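## Task

Carry out change order CHG-59429 on cabinet AF16, units U28-U39, so its front matches the rack elevation drawing (instruction page 2; page 1 is the change order itself). The cart lacks one plain 2U blanking panel, so reuse one you remove. Finished means: every panel shown on the drawing is latched at both ends, with any temperature strip reading upright; units reserved for new equipment are left open; every other panel rests flat or nearly flat on top of the service cart, within its rim. No panel may be set on the cart's lower shelf. At the end release everything and back away; the robot must not fall or be left tilted, and nothing may stay in place only because the robot holds it.

## Robot and tools

ROBOT. An omnidirectional base carries a column about 1.75 m high. A carriage slides 1.0 m along it (lift_m) and holds two identical six-joint arms, left and right, each ending in a two-finger gripper. Arm bases sit roughly 0.57 m + lift_m above the floor; carriage parts hang about 0.15 m lower. Reach is about 0.78 m from the shoulder but only about 0.38 m below the arm base. The hand is roughly 0.16 m long and 0.1 m wide (0.14 m open). Parked joints 1-6: 0, 0.05, 0.05, 1.45, 0, 0; parked, the robot spans about 0.95 m wide by 0.7 m long. The wheel motors are weak (2 N m), so light pushes already trigger contact_stop.

CAMERAS. carriage_camera is fixed, facing forward and tilted about 20 degrees down; left_wrist_camera and right_wrist_camera look out past the fingertips. Calibration (K, distortion, T_world_to_cam mapping base frame to camera) is approximate; wrist-camera poses get worse at long reach.

FRAMES. Base frame: origin on the floor below the base centre, x forward, y left, z up. left_hand and right_hand are reported in it, as the midpoint between the finger pads; quat_wxyz rotates base axes into hand axes (hand z along the fingers, y the opening direction; an upright hand with joints 1, 5, 6 at 0 gives (1,0,0,0)). Odometry frame is the base frame at scene start; base_odometry counts wheel turns, so slip looks like travel. Heading is left-positive, -3.142 to 3.142.

TOOLS.
execute_actions: actions is a list holding one action or none (empty just reports state and images). An action may have base, joints, or both, starting together. base takes exactly one relative offset from where the base last measured itself: translate_m (metres, forward +, -2 to 2), strafe_m (metres, left +, -2 to 2) or rotate_rad (radians, counter-clockwise +, -6.3 to 6.3). joints is a single dictionary of absolute targets by name, covering both arms: lift_m 0 to 1 m; left_joint1_rad and right_joint1_rad -2.617 to 3.054 (vertical-axis swing, 0 ahead, + left); joint2 0 to 3.141 (shoulder: 0 back and level, 1.57 up, 3.14 forward and level); joint3 0 to 3.141 (elbow: 0 folded, 3.14 straight); joint4 -1.57 to 1.57 (wrist pitch, + lifts fingertips); joint5 -1.57 to 1.57 (wrist yaw, + turns fingertips right, opposite to joint1); joint6 -2.094 to 2.094 (roll about the fingers, + clockwise seen from forearm); left_gripper_m and right_gripper_m 0 to 0.093 m pad gap. Omitted joints may keep driving to old targets. Unknown keys or out-of-range numbers reject the whole call. Each action runs at most 15 s. cameras picks images: list of names, null/omitted or ["all"] for all, [] for none.
wait: seconds 0 to 10; commands nothing and returns state and images.
zoom_image: camera plus region [x0, y0, x1, y1] in pixels of that camera's latest full image (672x504, origin top-left), at most 504x504.
show_instructions: no arguments; shows the reference pages (change order, then drawing).
finished_scene: scene = the current scene number; irreversible; only call when the goal is met and stable.

RESULTS. base_status and joint_status report each motion: done (base done only means wheels turned, slip possible); off_target (stopped short, maybe still pushing); contact_stop or time_out (target dropped, holds in place); not_followed after a 'joint command not followed' line, meaning a self-collision check blocked that arm's targets (the gripper still moves; the arm may retry later). Fix it by moving only the blocked arm clear first, then the other. on_its_own lists uncommanded behaviour; 'held at' is the held target. motor_effort gives percent of maximum with the action's peak in brackets; readings are biased and noisy. A falling lift effort while lowering means a hand rests on something. drive_wheels noticeably higher at rest than after free driving means the base is pressing something. Joint torques are raw and offset. A gripper holding an object usually reads off_target. 'ARM HIT' means the arm struck the robot. Once a call reports a stop, later calls in the same reply are skipped.

HEAT. Outstretched or loaded arms heat. MOTOR HOT from 75 °C; at 90 °C that arm halts 10 s; at 100 °C it goes limp and drops. Halted keys show limit_stop_at_motor_heat; resend targets. Keep arms tucked when idle.

CAUTIONS. After a drive is stopped by an obstacle, back off about 0.2 m the way you came (or turn back), repeat if still pressed. The base may coast up to 0.3 m after an arm contact. Arms have no contact stop and spring to targets when freed. Avoid hard arm-on-arm contact. Hand readings drift at long reach and sag 10-17 cm per kg. Tipping risk rises with a high carriage, stretched arms, loads, pulling or abrupt stops; about 1.5 kg per outstretched hand can topple it, and only images show a lean. Never reverse into an edge the column can hit. Do not knock items onto the floor or out of the work area; avoid drops, slams and hard pushes. The simulation runs while you think, holding the last command.

Each tool is called after ">>>" by a JSON object that holds its "name" and its "arguments", one argument or row to a line.

Reference images:

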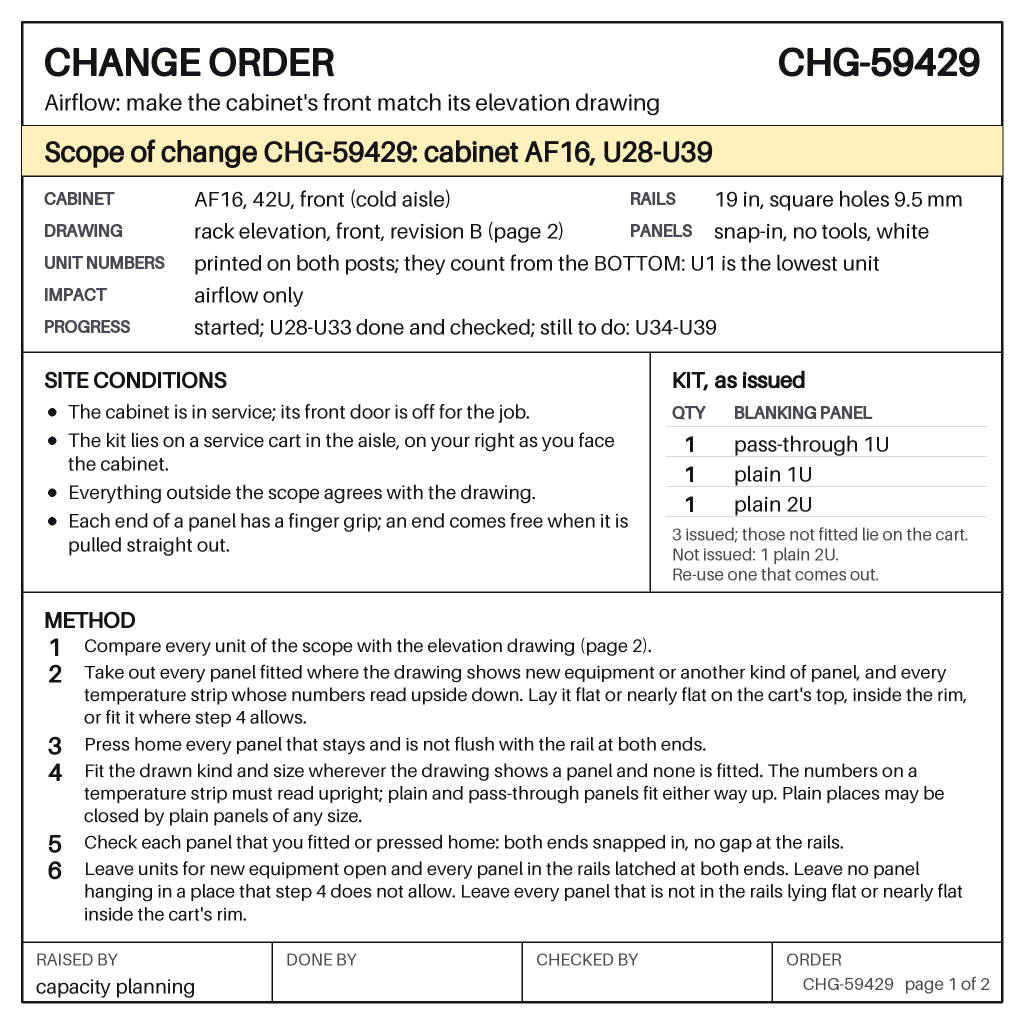

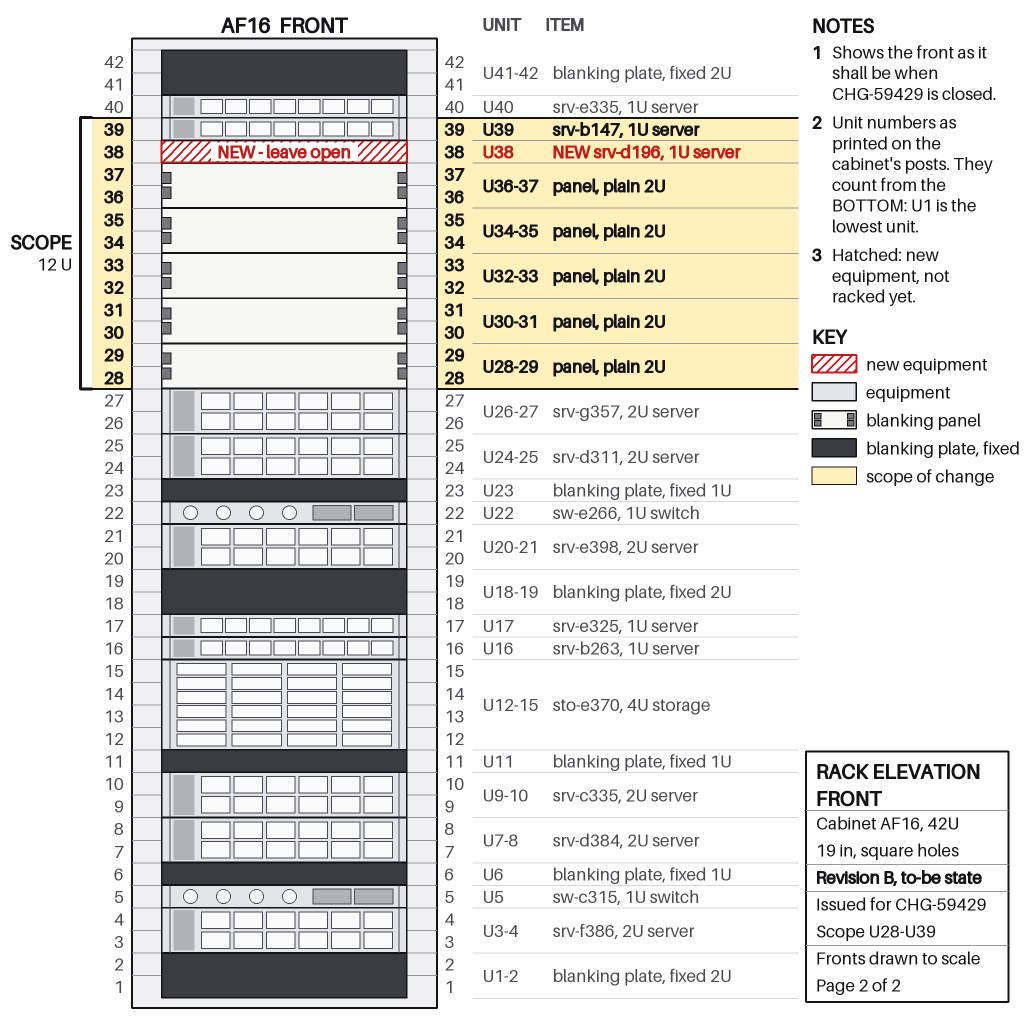

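## Session

>>> {"name": "execute_actions", "arguments": {
  "actions": []
}}

Scene clock: 0.00 s.
Joint torques (N m, as the arm reports them, + toward a larger angle): no reading
base_odometry: x=+0.000 y=+0.000 heading=+0.000 (m, m, rad; odometry frame)
base_status: not commanded
joint_positions: lift_m=+0.303 left_joint1_rad=+0.032 left_joint2_rad=+0.071 left_joint3_rad=+0.045 left_joint4_rad=+1.459 left_joint5_rad=-0.035 left_joint6_rad=-0.019 left_gripper_m=+0.094 right_joint1_rad=-0.004 right_joint2_rad=+0.058 right_joint3_rad=+0.037 right_joint4_rad=+1.439 right_joint5_rad=+0.054 right_joint6_rad=-0.005 right_gripper_m=+0.095
joint_status: not commanded
motor_effort: lift_m=+14 drive_wheels=+1 (%)
left_hand: x=+0.3166 y=+0.3201 z=+1.3308 quat_wxyz=(+0.997, -0.019, +0.069, +0.008) (m; base frame)
right_hand: x=+0.3198 y=-0.3224 z=+1.3280 quat_wxyz=(+0.997, +0.027, +0.077, -0.007) (m; base frame)
pictures: carriage_camera, left_wrist_camera, right_wrist_camera
Images, in order (width x height): carriage_camera 672x504, left_wrist_camera 672x504, right_wrist_camera 672x504.

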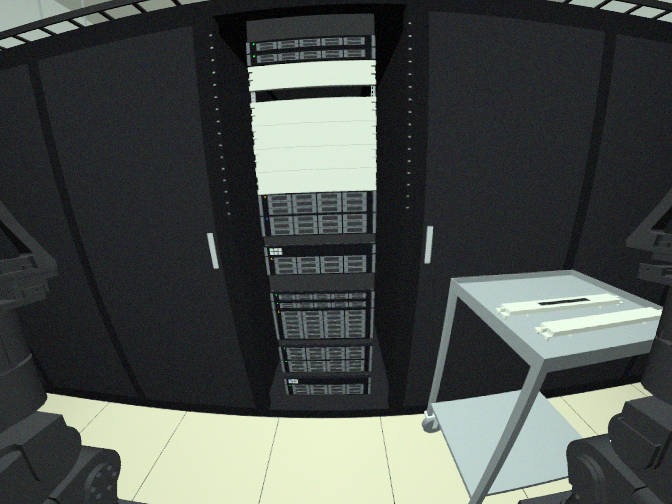

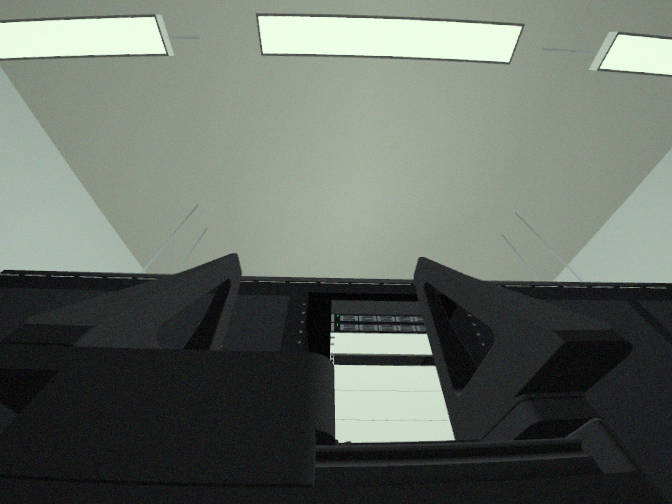

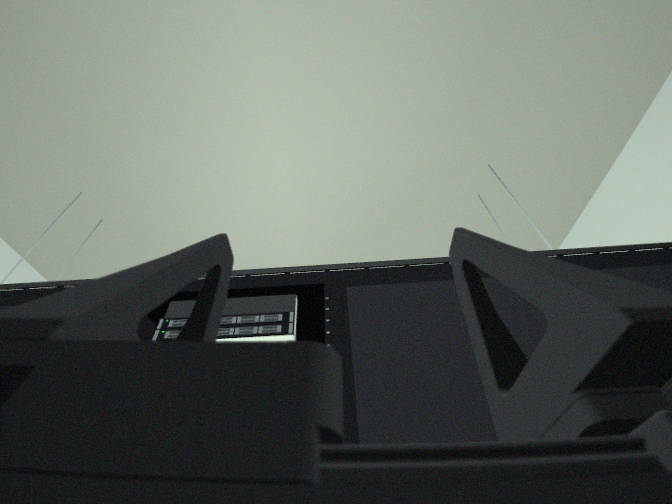

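>>> {"name": "zoom_image", "arguments": {
  "camera": "carriage_camera",
  "region": [200, 20, 430, 210]
}}

>>> {"name": "execute_actions", "arguments": {
  "actions": [
    {"base":{"strafe_m":0.1},"joints":{"lift_m":0.9}}
  ],
  "cameras": ["carriage_camera"]
}}

Region (200, 20, 430, 210) of carriage_camera's 672x504 image, scaled by 2.191, with more detail than that image has; it fills the top 416 rows of this view, and the rest is white.

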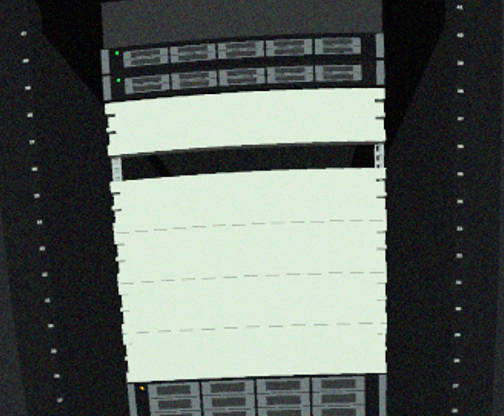

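Scene clock: 5.30 s.
Joint torques (N m, as the arm reports them, + toward a larger angle): left_arm=[ 0.    3.6   5.49 -0.14  0.    0.03] | right_arm=[ 0.12  4.56  5.87 -0.22  0.08  0.02]
base_odometry: x=+0.000 y=+0.100 heading=+0.000 (m, m, rad; odometry frame)
base_status: done
joint_positions: lift_m=+0.900 left_joint1_rad=+0.032 left_joint2_rad=+0.071 left_joint3_rad=+0.045 left_joint4_rad=+1.456 left_joint5_rad=-0.035 left_joint6_rad=-0.019 left_gripper_m=+0.094 right_joint1_rad=-0.004 right_joint2_rad=+0.058 right_joint3_rad=+0.037 right_joint4_rad=+1.437 right_joint5_rad=+0.054 right_joint6_rad=-0.005 right_gripper_m=+0.095
joint_status: all done
motor_effort: lift_m=+17(21) drive_wheels=+22(27) (%)
left_hand: x=+0.3172 y=+0.3201 z=+1.9277 quat_wxyz=(+0.997, -0.019, +0.070, +0.008) (m; base frame)
right_hand: x=+0.3203 y=-0.3224 z=+1.9249 quat_wxyz=(+0.997, +0.027, +0.077, -0.007) (m; base frame)
pictures: carriage_camera
camera_calibration (this result's frames):
carriage_camera: T_world_to_cam=[[-0.00697402, -0.999829, -0.0171229, 0.0320713], [-0.287929, 0.018406, -0.957475, 1.87978], [0.957626, -0.00174726, -0.288008, 0.378064], [0, 0, 0, 1]] pos_world=[0.179421, -0.00187265, 1.90927]
Images, in order (width x height): carriage_camera 672x504.

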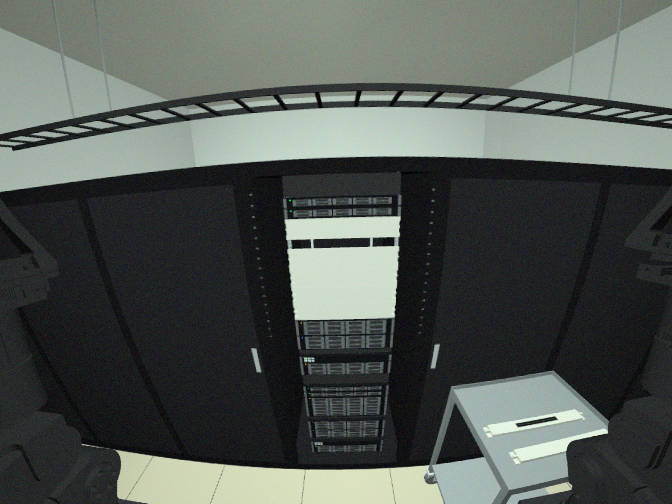

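>>> {"name": "execute_actions", "arguments": {
  "actions": [
    {"base":{"translate_m":0.3},"joints":{"left_joint2_rad":0.5,"left_joint3_rad":0.5,"left_joint4_rad":0,"right_joint2_rad":0.05,"right_joint3_rad":0.05,"right_joint4_rad":0}}
  ]
}}

Scene clock: 14.13 s.
Joint torques (N m, as the arm reports them, + toward a larger angle): left_arm=[-0.04  1.86  8.04  1.89 -0.02  0.02] | right_arm=[0.16 1.45 8.4  1.91 0.09 0.03]
base_odometry: x=+0.300 y=+0.100 heading=+0.001 (m, m, rad; odometry frame)
base_status: done
joint_positions: lift_m=+0.900 left_joint1_rad=+0.032 left_joint2_rad=+0.485 left_joint3_rad=+0.482 left_joint4_rad=-0.004 left_joint5_rad=-0.035 left_joint6_rad=-0.019 left_gripper_m=+0.094 right_joint1_rad=-0.004 right_joint2_rad=+0.058 right_joint3_rad=+0.037 right_joint4_rad=+0.008 right_joint5_rad=+0.054 right_joint6_rad=-0.005 right_gripper_m=+0.095
joint_status: all done
motor_effort: lift_m=+15(18) drive_wheels=-5(38) (%)
left_hand: x=+0.5568 y=+0.3279 z=+1.7928 quat_wxyz=(+0.705, -0.030, +0.709, +0.017) (m; base frame)
right_hand: x=+0.5280 y=-0.3233 z=+1.6788 quat_wxyz=(+0.702, +0.019, +0.712, -0.022) (m; base frame)
pictures: carriage_camera, left_wrist_camera, right_wrist_camera
camera_calibration (this result's frames):
carriage_camera: T_world_to_cam=[[-0.00697402, -0.999829, -0.0171229, 0.0320713], [-0.287929, 0.018406, -0.957475, 1.87978], [0.957626, -0.00174726, -0.288008, 0.378064], [0, 0, 0, 1]] pos_world=[0.179421, -0.00187265, 1.90927]
left_wrist_camera: T_world_to_cam=[[0.0433779, -0.997503, 0.055738, 0.196018], [-0.55482, -0.0704487, -0.828982, 1.83568], [0.830839, 0.00503499, -0.55649, 0.65212], [0, 0, 0, 1]] pos_world=[0.468164, 0.321566, 1.87372]
right_wrist_camera: T_world_to_cam=[[-0.0558371, -0.998218, -0.0210439, -0.258309], [-0.612994, 0.0509105, -0.788446, 1.66864], [0.788112, -0.0311248, -0.614744, 0.729539], [0, 0, 0, 1]] pos_world=[0.433485, -0.320093, 1.75868]
Images, in order (width x height): carriage_camera 672x504, left_wrist_camera 672x504, right_wrist_camera 672x504.

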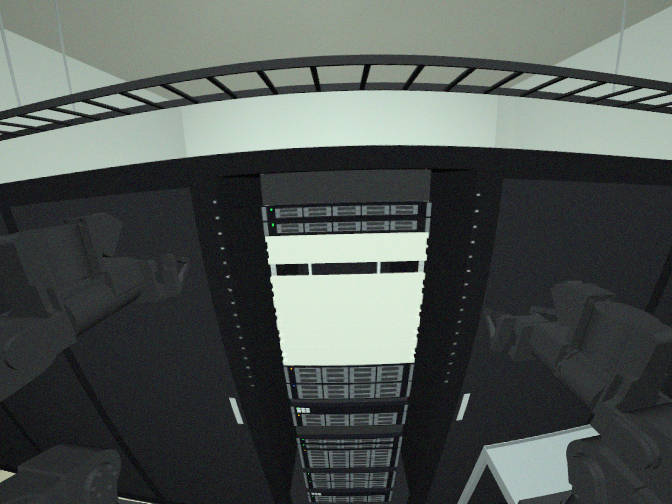

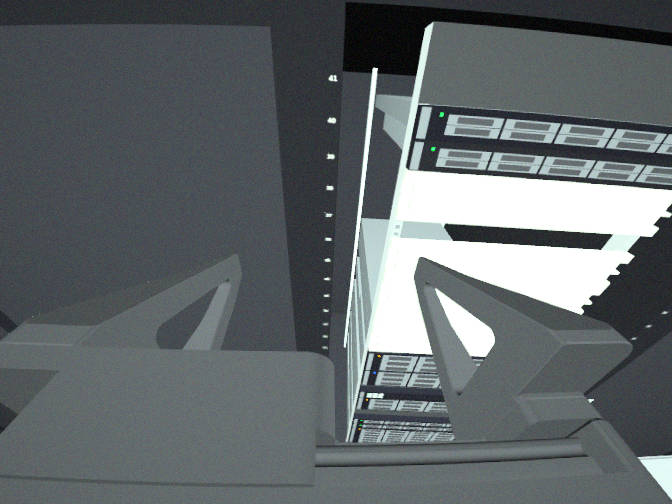

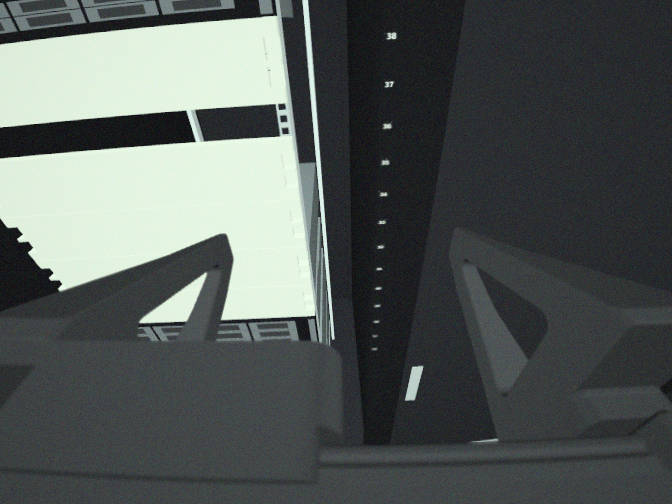

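>>> {"name": "zoom_image", "arguments": {
  "camera": "right_wrist_camera",
  "region": [220, 0, 340, 200]
}}

>>> {"name": "zoom_image", "arguments": {
  "camera": "carriage_camera",
  "region": [255, 195, 445, 375]
}}

>>> {"name": "zoom_image", "arguments": {
  "camera": "carriage_camera",
  "region": [390, 220, 450, 310]
}}

Region (220, 0, 340, 200) of right_wrist_camera's 672x504 image, scaled by 2.520, with more detail than that image has; it fills the left 302 columns of this view, and the rest is white.

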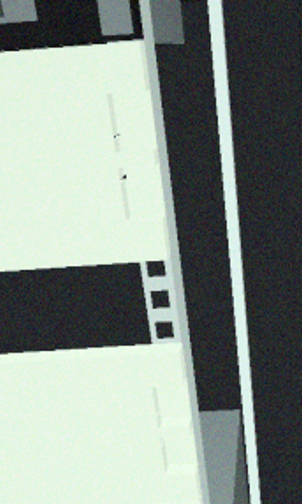

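Region (255, 195, 445, 375) of carriage_camera's 672x504 image, scaled by 2.653, with more detail than that image has; it fills the top 477 rows of this view, and the rest is white.

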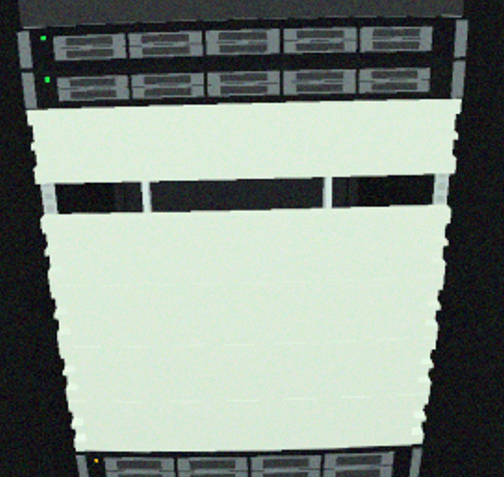

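Region (390, 220, 450, 310) of carriage_camera's 672x504 image, scaled by 5.600, with more detail than that image has.

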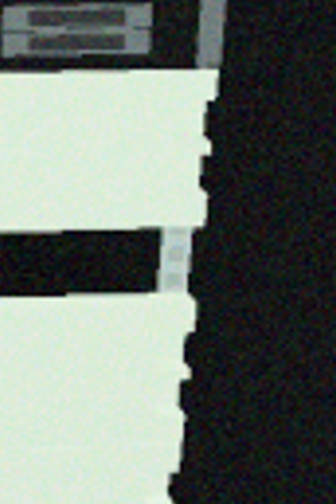

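>>> {"name": "execute_actions", "arguments": {
  "actions": [
    {"base":{"rotate_rad":-0.03},"joints":{"lift_m":0.69,"left_joint1_rad":-0.27,"left_joint2_rad":1.4,"left_joint3_rad":1.4,"left_joint4_rad":0,"left_joint5_rad":-0.27,"left_joint6_rad":1.57,"left_gripper_m":0.022,"right_joint1_rad":0.27,"right_joint2_rad":1.4,"right_joint3_rad":1.4,"right_joint4_rad":0,"right_joint5_rad":0.27,"right_joint6_rad":-1.57,"right_gripper_m":0.022}}
  ]
}}

Scene clock: 33.17 s.
Joint torques (N m, as the arm reports them, + toward a larger angle): left_arm=[-0.43 -6.06  8.71  1.98 -0.12  0.01] | right_arm=[ 0.76 -5.48  8.38  1.93  0.16  0.05]
base_odometry: x=+0.300 y=+0.100 heading=-0.028 (m, m, rad; odometry frame)
base_status: done
joint_positions: lift_m=+0.690 left_joint1_rad=-0.265 left_joint2_rad=+1.407 left_joint3_rad=+1.374 left_joint4_rad=-0.012 left_joint5_rad=-0.260 left_joint6_rad=+1.563 left_gripper_m=+0.022 right_joint1_rad=+0.261 right_joint2_rad=+1.383 right_joint3_rad=+1.386 right_joint4_rad=+0.006 right_joint5_rad=+0.262 right_joint6_rad=-1.564 right_gripper_m=+0.022
joint_status: all done
motor_effort: lift_m=+12(12) drive_wheels=-5(21) (%)
left_hand: x=+0.7388 y=+0.2343 z=+1.7044 quat_wxyz=(+0.489, +0.513, +0.509, +0.489) (m; base frame)
right_hand: x=+0.7312 y=-0.2386 z=+1.7252 quat_wxyz=(+0.504, -0.495, +0.500, -0.500) (m; base frame)
pictures: carriage_camera, left_wrist_camera, right_wrist_camera
camera_calibration (this result's frames):
carriage_camera: T_world_to_cam=[[-0.00697402, -0.999829, -0.0171229, 0.0284879], [-0.287929, 0.018406, -0.957475, 1.6794], [0.957626, -0.00174726, -0.288008, 0.317792], [0, 0, 0, 1]] pos_world=[0.179421, -0.00187265, 1.7]
left_wrist_camera: T_world_to_cam=[[-0.0672562, -0.0324608, -0.997208, 1.74997], [-0.549489, 0.835443, 0.00986493, 0.210877], [0.832789, 0.548618, -0.0740255, -0.49894], [0, 0, 0, 1]] pos_world=[0.649083, 0.154357, 1.70607]
right_wrist_camera: T_world_to_cam=[[-0.00589838, -0.0354268, 0.999355, -1.72864], [-0.604836, -0.795716, -0.0317777, 0.312129], [0.796328, -0.604633, -0.016734, -0.574019], [0, 0, 0, 1]] pos_world=[0.635699, -0.159945, 1.72784]
Images, in order (width x height): carriage_camera 672x504, left_wrist_camera 672x504, right_wrist_camera 672x504.

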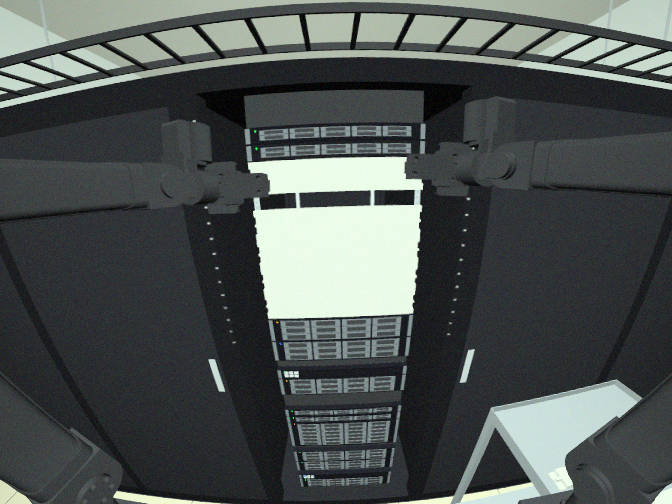

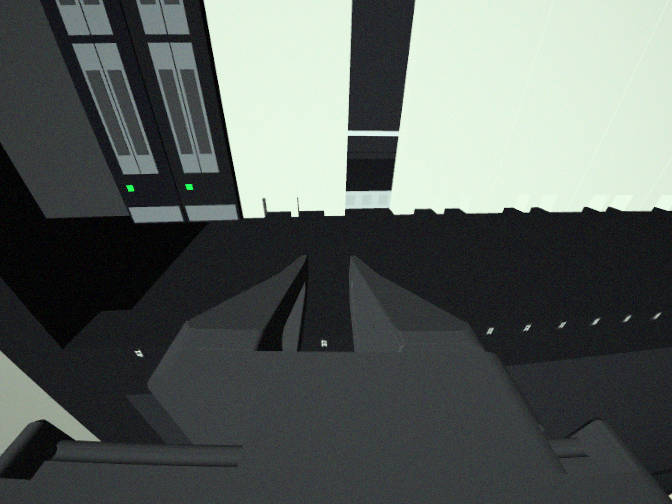

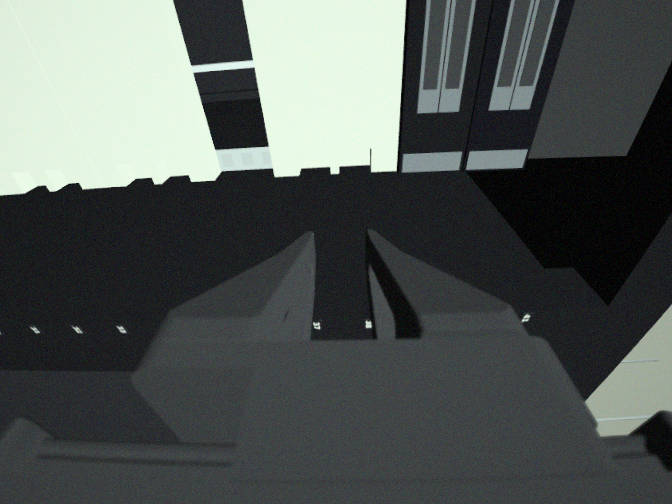

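>>> {"name": "execute_actions", "arguments": {
  "actions": [
    {"base":{"translate_m":0.06},"joints":{"left_joint2_rad":1.38,"left_joint3_rad":1.43,"left_gripper_m":0.016,"right_gripper_m":0.016}}
  ],
  "cameras": ["left_wrist_camera","right_wrist_camera"]
}}

Scene clock: 40.27 s.
Joint torques (N m, as the arm reports them, + toward a larger angle): left_arm=[-0.45 -6.05  8.35  1.91 -0.11  0.01] | right_arm=[ 0.75 -5.5   8.53  1.92  0.18  0.06]
base_odometry: x=+0.360 y=+0.098 heading=-0.029 (m, m, rad; odometry frame)
base_status: done
joint_positions: lift_m=+0.690 left_joint1_rad=-0.265 left_joint2_rad=+1.390 left_joint3_rad=+1.409 left_joint4_rad=-0.007 left_joint5_rad=-0.261 left_joint6_rad=+1.564 left_gripper_m=+0.016 right_joint1_rad=+0.261 right_joint2_rad=+1.383 right_joint3_rad=+1.386 right_joint4_rad=+0.006 right_joint5_rad=+0.262 right_joint6_rad=-1.564 right_gripper_m=+0.016
joint_status: all done
motor_effort: lift_m=+12(12) drive_wheels=-7(43) (%)
left_hand: x=+0.7318 y=+0.2363 z=+1.7302 quat_wxyz=(+0.507, +0.495, +0.499, +0.499) (m; base frame)
right_hand: x=+0.7312 y=-0.2386 z=+1.7252 quat_wxyz=(+0.504, -0.495, +0.500, -0.500) (m; base frame)
pictures: left_wrist_camera, right_wrist_camera
camera_calibration (this result's frames):
left_wrist_camera: T_world_to_cam=[[-0.0121052, -0.0470365, -0.99882, 1.74115], [-0.549173, 0.83507, -0.0326694, 0.278559], [0.835621, 0.548129, -0.0359398, -0.560108], [0, 0, 0, 1]] pos_world=[0.642092, 0.156293, 1.72807]
right_wrist_camera: T_world_to_cam=[[-0.00589838, -0.0354268, 0.999355, -1.72864], [-0.604836, -0.795716, -0.0317777, 0.312129], [0.796328, -0.604633, -0.016734, -0.574019], [0, 0, 0, 1]] pos_world=[0.635699, -0.159945, 1.72784]
Images, in order (width x height): left_wrist_camera 672x504, right_wrist_camera 672x504.

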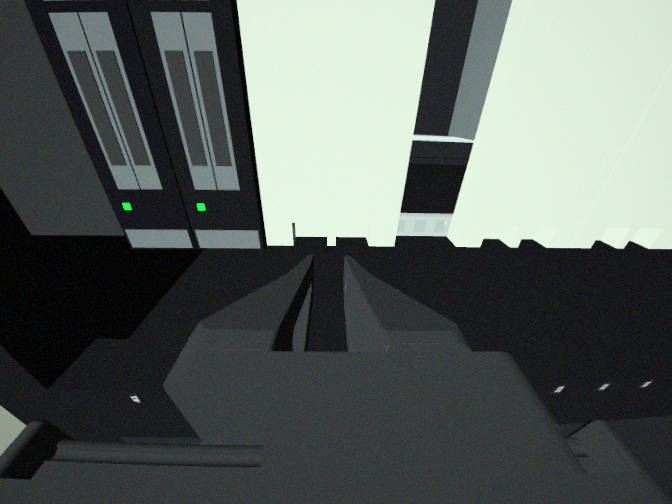

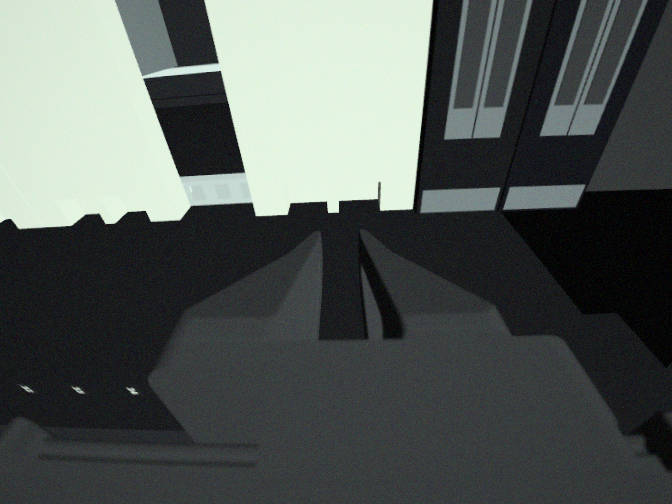

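>>> {"name": "execute_actions", "arguments": {
  "actions": [
    {"base":{"translate_m":0.03},"joints":{"lift_m":0.687}}
  ],
  "cameras": ["left_wrist_camera","right_wrist_camera"]
}}

Scene clock: 43.87 s.
Joint torques (N m, as the arm reports them, + toward a larger angle): left_arm=[-0.49 -6.09  8.23  1.92 -0.12  0.  ] | right_arm=[ 0.92 -5.45  8.47  1.86  0.15  0.06]
base_odometry: x=+0.390 y=+0.097 heading=-0.030 (m, m, rad; odometry frame)
base_status: done
joint_positions: lift_m=+0.687 left_joint1_rad=-0.265 left_joint2_rad=+1.390 left_joint3_rad=+1.409 left_joint4_rad=-0.007 left_joint5_rad=-0.261 left_joint6_rad=+1.564 left_gripper_m=+0.016 right_joint1_rad=+0.261 right_joint2_rad=+1.383 right_joint3_rad=+1.386 right_joint4_rad=+0.006 right_joint5_rad=+0.263 right_joint6_rad=-1.564 right_gripper_m=+0.016
joint_status: all done
motor_effort: lift_m=+11(12) drive_wheels=-6(50) (%)
left_hand: x=+0.7318 y=+0.2364 z=+1.7271 quat_wxyz=(+0.506, +0.496, +0.499, +0.499) (m; base frame)
right_hand: x=+0.7312 y=-0.2387 z=+1.7224 quat_wxyz=(+0.504, -0.495, +0.500, -0.501) (m; base frame)
pictures: left_wrist_camera, right_wrist_camera
camera_calibration (this result's frames):
left_wrist_camera: T_world_to_cam=[[-0.012824, -0.0468462, -0.99882, 1.73853], [-0.549515, 0.834867, -0.0321013, 0.277722], [0.835385, 0.548455, -0.0364491, -0.559282], [0, 0, 0, 1]] pos_world=[0.642123, 0.156324, 1.72501]
right_wrist_camera: T_world_to_cam=[[-0.00629198, -0.0355272, 0.999349, -1.72555], [-0.605431, -0.795251, -0.0320833, 0.313007], [0.795873, -0.605239, -0.0165056, -0.57435], [0, 0, 0, 1]] pos_world=[0.635757, -0.160004, 1.72498]
Images, in order (width x height): left_wrist_camera 672x504, right_wrist_camera 672x504.

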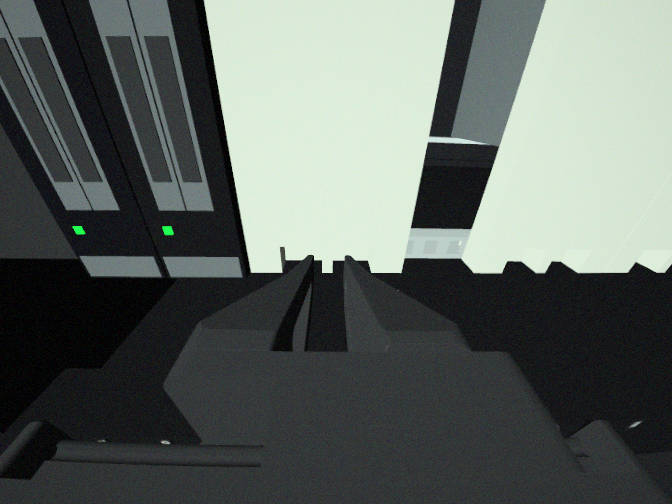

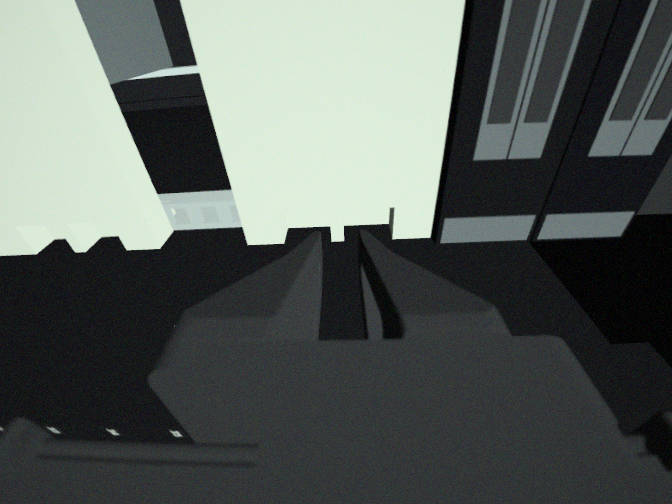

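>>> {"name": "execute_actions", "arguments": {
  "actions": [
    {"base":{"translate_m":0.012},"joints":{"right_joint2_rad":1.42,"right_joint3_rad":1.42,"left_joint1_rad":-0.255}}
  ],
  "cameras": ["left_wrist_camera","right_wrist_camera"]
}}

Scene clock: 49.97 s.
Joint torques (N m, as the arm reports them, + toward a larger angle): left_arm=[ 0.31 -6.01  8.3   1.93 -0.04  0.01] | right_arm=[ 0.43 -4.96  8.21  1.87  0.15  0.08]
base_odometry: x=+0.402 y=+0.097 heading=-0.031 (m, m, rad; odometry frame)
base_status: done
joint_positions: lift_m=+0.687 left_joint1_rad=-0.259 left_joint2_rad=+1.390 left_joint3_rad=+1.409 left_joint4_rad=-0.007 left_joint5_rad=-0.270 left_joint6_rad=+1.564 left_gripper_m=+0.016 right_joint1_rad=+0.261 right_joint2_rad=+1.394 right_joint3_rad=+1.407 right_joint4_rad=+0.006 right_joint5_rad=+0.265 right_joint6_rad=-1.564 right_gripper_m=+0.016
joint_status: all done
motor_effort: lift_m=+11(12) drive_wheels=-5(46) (%)
left_hand: x=+0.7322 y=+0.2402 z=+1.7270 quat_wxyz=(+0.503, +0.492, +0.502, +0.503) (m; base frame)
right_hand: x=+0.7333 y=-0.2385 z=+1.7278 quat_wxyz=(+0.507, -0.491, +0.499, -0.503) (m; base frame)
pictures: left_wrist_camera, right_wrist_camera
camera_calibration (this result's frames):
left_wrist_camera: T_world_to_cam=[[-0.0122042, -0.0471125, -0.998815, 1.73832], [-0.560929, 0.827239, -0.0321658, 0.285017], [0.827774, 0.559872, -0.0365225, -0.55877], [0, 0, 0, 1]] pos_world=[0.643624, 0.158958, 1.72502]
right_wrist_camera: T_world_to_cam=[[-0.0163124, -0.0381853, 0.999138, -1.72387], [-0.60689, -0.793766, -0.0402448, 0.330146], [0.794619, -0.607023, -0.010226, -0.586214], [0, 0, 0, 1]] pos_world=[0.638059, -0.159613, 1.72967]
Images, in order (width x height): left_wrist_camera 672x504, right_wrist_camera 672x504.

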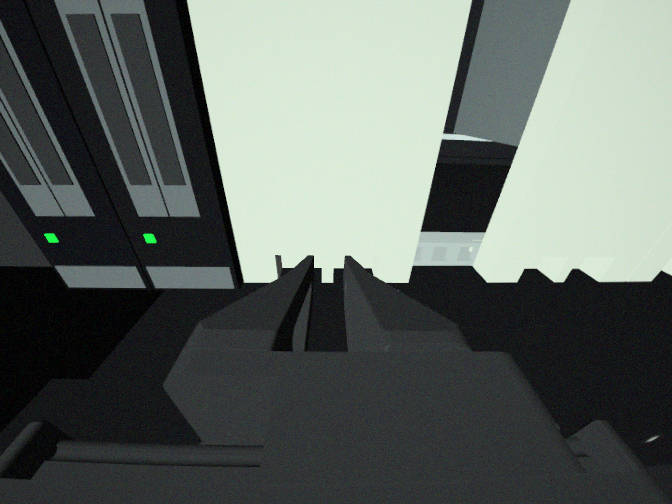

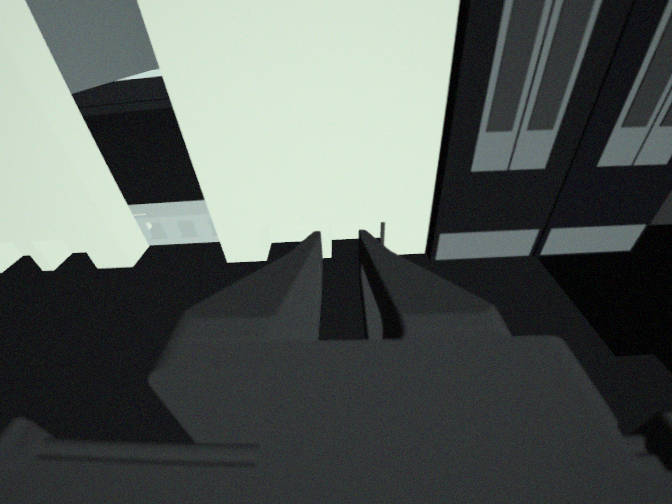

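Right needs lowering ~7 mm.

>>> {"name": "execute_actions", "arguments": {
  "actions": [
    {"joints":{"right_joint2_rad":1.437}}
  ],
  "cameras": ["right_wrist_camera"]
}}

Scene clock: 51.67 s.
Joint torques (N m, as the arm reports them, + toward a larger angle): left_arm=[ 0.36 -6.14  8.22  1.94 -0.02  0.01] | right_arm=[ 0.55 -3.91  8.36  1.82  0.13  0.06]
base_odometry: x=+0.402 y=+0.097 heading=-0.031 (m, m, rad; odometry frame)
base_status: not commanded
joint_positions: lift_m=+0.687 left_joint1_rad=-0.259 left_joint2_rad=+1.390 left_joint3_rad=+1.409 left_joint4_rad=-0.007 left_joint5_rad=-0.270 left_joint6_rad=+1.564 left_gripper_m=+0.016 right_joint1_rad=+0.261 right_joint2_rad=+1.397 right_joint3_rad=+1.407 right_joint4_rad=+0.009 right_joint5_rad=+0.266 right_joint6_rad=-1.565 right_gripper_m=+0.016
joint_status: all done
motor_effort: lift_m=+10(11) drive_wheels=-5(6) (%)
left_hand: x=+0.7322 y=+0.2402 z=+1.7270 quat_wxyz=(+0.503, +0.492, +0.502, +0.503) (m; base frame)
right_hand: x=+0.7345 y=-0.2384 z=+1.7268 quat_wxyz=(+0.506, -0.491, +0.499, -0.503) (m; base frame)
pictures: right_wrist_camera
camera_calibration (this result's frames):
right_wrist_camera: T_world_to_cam=[[-0.0152311, -0.0375117, 0.99918, -1.72352], [-0.607545, -0.793325, -0.0390445, 0.329492], [0.794139, -0.607641, -0.0107068, -0.586025], [0, 0, 0, 1]] pos_world=[0.639316, -0.159351, 1.72869]
Images, in order (width x height): right_wrist_camera 672x504.

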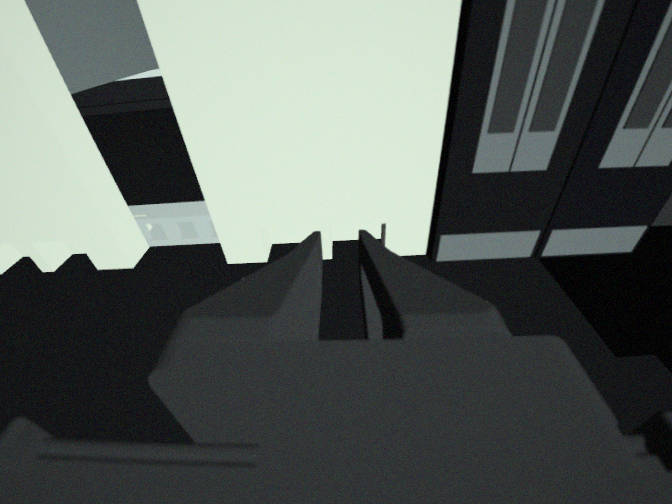

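>>> {"name": "execute_actions", "arguments": {
  "actions": [
    {"base":{"translate_m":-0.01},"joints":{"right_joint2_rad":1.437}}
  ],
  "cameras": ["right_wrist_camera"]
}}

Scene clock: 53.40 s.
Joint torques (N m, as the arm reports them, + toward a larger angle): left_arm=[ 0.28 -6.08  8.26  1.92 -0.01  0.01] | right_arm=[ 0.74 -5.54  8.37  1.92  0.16  0.06]
base_odometry: x=+0.392 y=+0.097 heading=-0.032 (m, m, rad; odometry frame)
base_status: done
joint_positions: lift_m=+0.687 left_joint1_rad=-0.259 left_joint2_rad=+1.390 left_joint3_rad=+1.409 left_joint4_rad=-0.006 left_joint5_rad=-0.270 left_joint6_rad=+1.564 left_gripper_m=+0.016 right_joint1_rad=+0.261 right_joint2_rad=+1.415 right_joint3_rad=+1.407 right_joint4_rad=+0.008 right_joint5_rad=+0.266 right_joint6_rad=-1.565 right_gripper_m=+0.016
joint_status: all done
motor_effort: lift_m=+11(12) drive_wheels=+0(38) (%)
left_hand: x=+0.7321 y=+0.2402 z=+1.7273 quat_wxyz=(+0.503, +0.492, +0.502, +0.503) (m; base frame)
right_hand: x=+0.7399 y=-0.2368 z=+1.7188 quat_wxyz=(+0.500, -0.497, +0.503, -0.500) (m; base frame)
pictures: right_wrist_camera
camera_calibration (this result's frames):
right_wrist_camera: T_world_to_cam=[[0.00281851, -0.0326991, 0.999461, -1.72814], [-0.608116, -0.793478, -0.0242451, 0.30859], [0.793843, -0.60772, -0.0221213, -0.569588], [0, 0, 0, 1]] pos_world=[0.644692, -0.1578, 1.72209]
Images, in order (width x height): right_wrist_camera 672x504.

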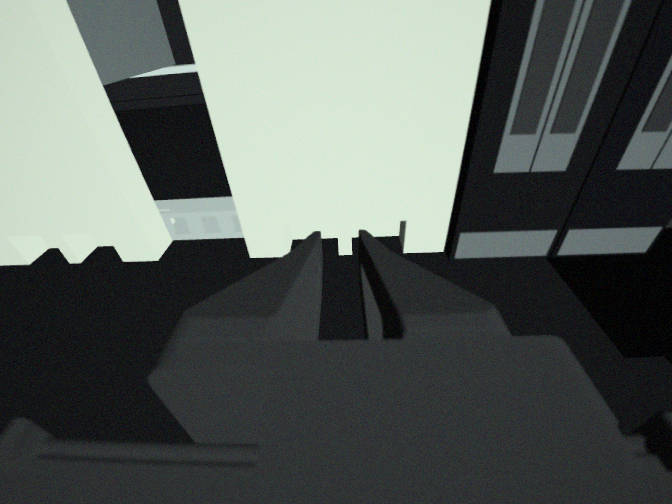

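>>> {"name": "execute_actions", "arguments": {
  "actions": [
    {"base":{"translate_m":0.016}}
  ],
  "cameras": ["left_wrist_camera","right_wrist_camera"]
}}

Scene clock: 55.73 s.
Joint torques (N m, as the arm reports them, + toward a larger angle): left_arm=[ 0.06 -6.09  8.26  1.92  0.07  0.01] | right_arm=[ 0.76 -5.47  8.28  1.88 -0.04  0.08]
base_odometry: x=+0.408 y=+0.096 heading=-0.032 (m, m, rad; odometry frame)
base_status: done
joint_positions: lift_m=+0.687 left_joint1_rad=-0.257 left_joint2_rad=+1.390 left_joint3_rad=+1.409 left_joint4_rad=-0.006 left_joint5_rad=-0.278 left_joint6_rad=+1.564 left_gripper_m=+0.016 right_joint1_rad=+0.261 right_joint2_rad=+1.415 right_joint3_rad=+1.407 right_joint4_rad=+0.007 right_joint5_rad=+0.285 right_joint6_rad=-1.565 right_gripper_m=+0.016
joint_status: not commanded
motor_effort: lift_m=+12(11) drive_wheels=-6(43) (%)
left_hand: x=+0.7323 y=+0.2429 z=+1.7273 quat_wxyz=(+0.500, +0.489, +0.505, +0.506) (m; base frame)
right_hand: x=+0.7398 y=-0.2401 z=+1.7187 quat_wxyz=(+0.495, -0.493, +0.508, -0.505) (m; base frame)
pictures: left_wrist_camera, right_wrist_camera
camera_calibration (this result's frames):
left_wrist_camera: T_world_to_cam=[[-0.0106011, -0.0476296, -0.998809, 1.73765], [-0.57001, 0.820971, -0.0330992, 0.29271], [0.821569, 0.56898, -0.0358525, -0.559206], [0, 0, 0, 1]] pos_world=[0.644695, 0.160635, 1.72522]
right_wrist_camera: T_world_to_cam=[[0.0025718, -0.0322669, 0.999476, -1.72789], [-0.623148, -0.781746, -0.0236343, 0.318845], [0.782099, -0.622761, -0.0221175, -0.566473], [0, 0, 0, 1]] pos_world=[0.64617, -0.159275, 1.72199]
Images, in order (width x height): left_wrist_camera 672x504, right_wrist_camera 672x504.

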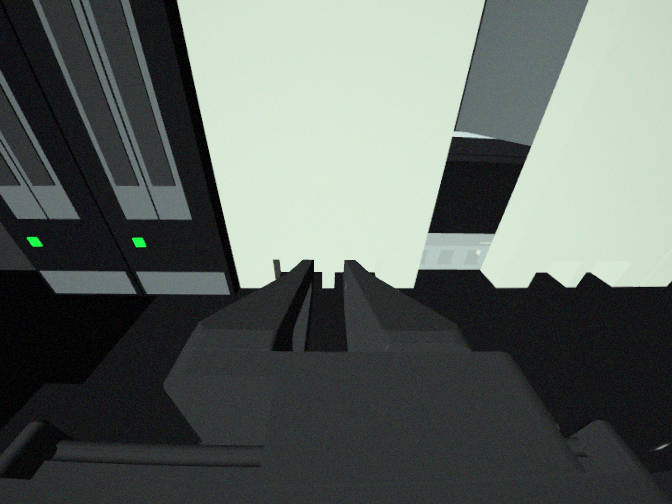

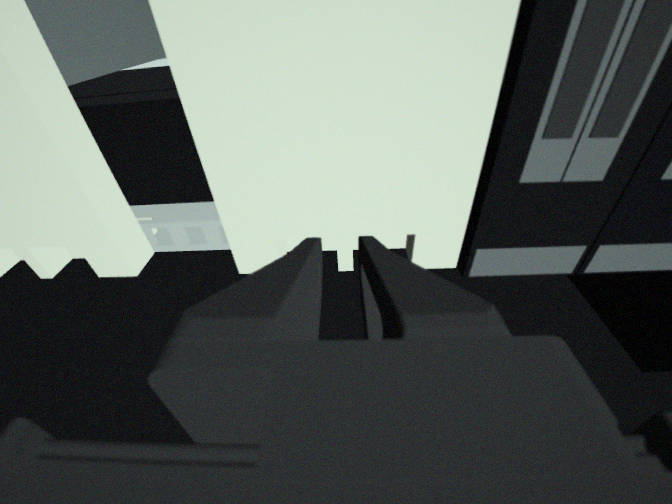

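>>> {"name": "execute_actions", "arguments": {
  "actions": [
    {"base":{"translate_m":0.005},"joints":{"left_joint5_rad":-0.285,"right_joint5_rad":0.295,"left_gripper_m":0.011,"right_gripper_m":0.011}}
  ],
  "cameras": []
}}

>>> {"name": "execute_actions", "arguments": {
  "actions": [
    {"joints":{"left_gripper_m":0.0,"right_gripper_m":0.0}}
  ],
  "cameras": ["left_wrist_camera","right_wrist_camera"]
}}

Scene clock: 59.43 s.
Joint torques (N m, as the arm reports them, + toward a larger angle): left_arm=[ 0.12 -5.56  8.22  1.97 -0.02  0.01] | right_arm=[ 0.51 -5.14  8.32  1.99  0.03  0.05]
base_odometry: x=+0.413 y=+0.096 heading=-0.033 (m, m, rad; odometry frame)
base_status: done
joint_positions: lift_m=+0.687 left_joint1_rad=-0.257 left_joint2_rad=+1.383 left_joint3_rad=+1.409 left_joint4_rad=-0.011 left_joint5_rad=-0.286 left_joint6_rad=+1.564 left_gripper_m=+0.011 right_joint1_rad=+0.264 right_joint2_rad=+1.410 right_joint3_rad=+1.407 right_joint4_rad=-0.002 right_joint5_rad=+0.300 right_joint6_rad=-1.565 right_gripper_m=+0.011
joint_status: all done
motor_effort: lift_m=+12(11) drive_wheels=+12(42) (%)
left_hand: x=+0.7302 y=+0.2448 z=+1.7289 quat_wxyz=(+0.499, +0.486, +0.507, +0.508) (m; base frame)
right_hand: x=+0.7382 y=-0.2415 z=+1.7184 quat_wxyz=(+0.491, -0.491, +0.511, -0.507) (m; base frame)
pictures: none
No camera images: the call's "cameras" was empty. Leave "cameras" out to get every camera's image.

Scene clock: 59.87 s.
Joint torques (N m, as the arm reports them, + toward a larger angle): left_arm=[ 0.07 -5.53  8.21  2.02  0.01  0.  ] | right_arm=[ 0.5  -5.03  8.24  1.95  0.02  0.13]
base_odometry: x=+0.413 y=+0.096 heading=-0.033 (m, m, rad; odometry frame)
base_status: not commanded
joint_positions: lift_m=+0.687 left_joint1_rad=-0.257 left_joint2_rad=+1.383 left_joint3_rad=+1.409 left_joint4_rad=-0.017 left_joint5_rad=-0.286 left_joint6_rad=+1.564 left_gripper_m=+0.005 right_joint1_rad=+0.264 right_joint2_rad=+1.410 right_joint3_rad=+1.407 right_joint4_rad=+0.002 right_joint5_rad=+0.301 right_joint6_rad=-1.572 right_gripper_m=+0.005
joint_status: left_gripper_m off_target (ended at +0.005, target +0.000); right_gripper_m off_target (ended at +0.005, target +0.000)
motor_effort: lift_m=+11(13) drive_wheels=+14(12) (%)
left_hand: x=+0.7303 y=+0.2448 z=+1.7275 quat_wxyz=(+0.497, +0.488, +0.508, +0.507) (m; base frame)
right_hand: x=+0.7382 y=-0.2416 z=+1.7196 quat_wxyz=(+0.490, -0.491, +0.509, -0.509) (m; base frame)
pictures: left_wrist_camera, right_wrist_camera
camera_calibration (this result's frames):
left_wrist_camera: T_world_to_cam=[[-0.0146614, -0.046279, -0.998821, 1.74053], [-0.577022, 0.816201, -0.0293476, 0.289725], [0.816597, 0.575911, -0.0386706, -0.551827], [0, 0, 0, 1]] pos_world=[0.643316, 0.161879, 1.72564]
right_wrist_camera: T_world_to_cam=[[0.0027942, -0.0253309, 0.999675, -1.72761], [-0.632654, -0.774229, -0.0178499, 0.315582], [0.774429, -0.632399, -0.0181891, -0.569502], [0, 0, 0, 1]] pos_world=[0.64552, -0.159582, 1.72232]
Images, in order (width x height): left_wrist_camera 672x504, right_wrist_camera 672x504.

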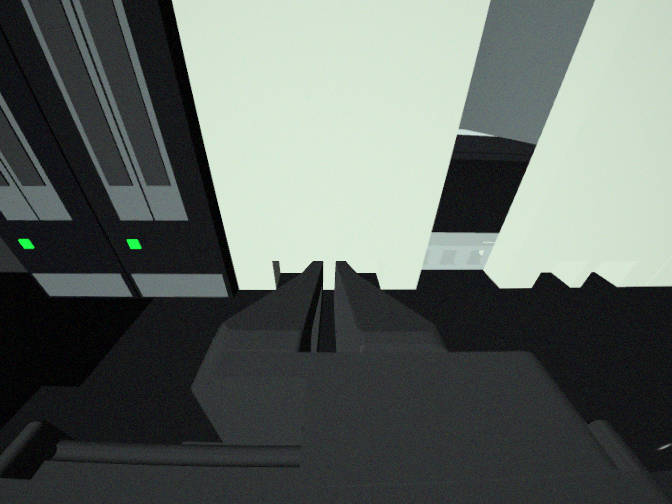

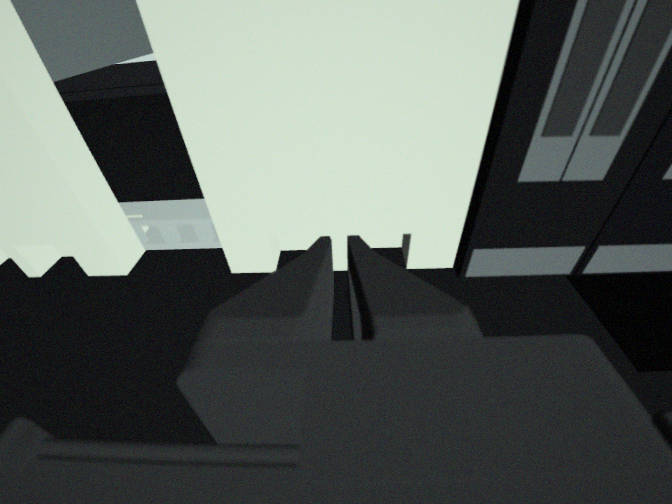

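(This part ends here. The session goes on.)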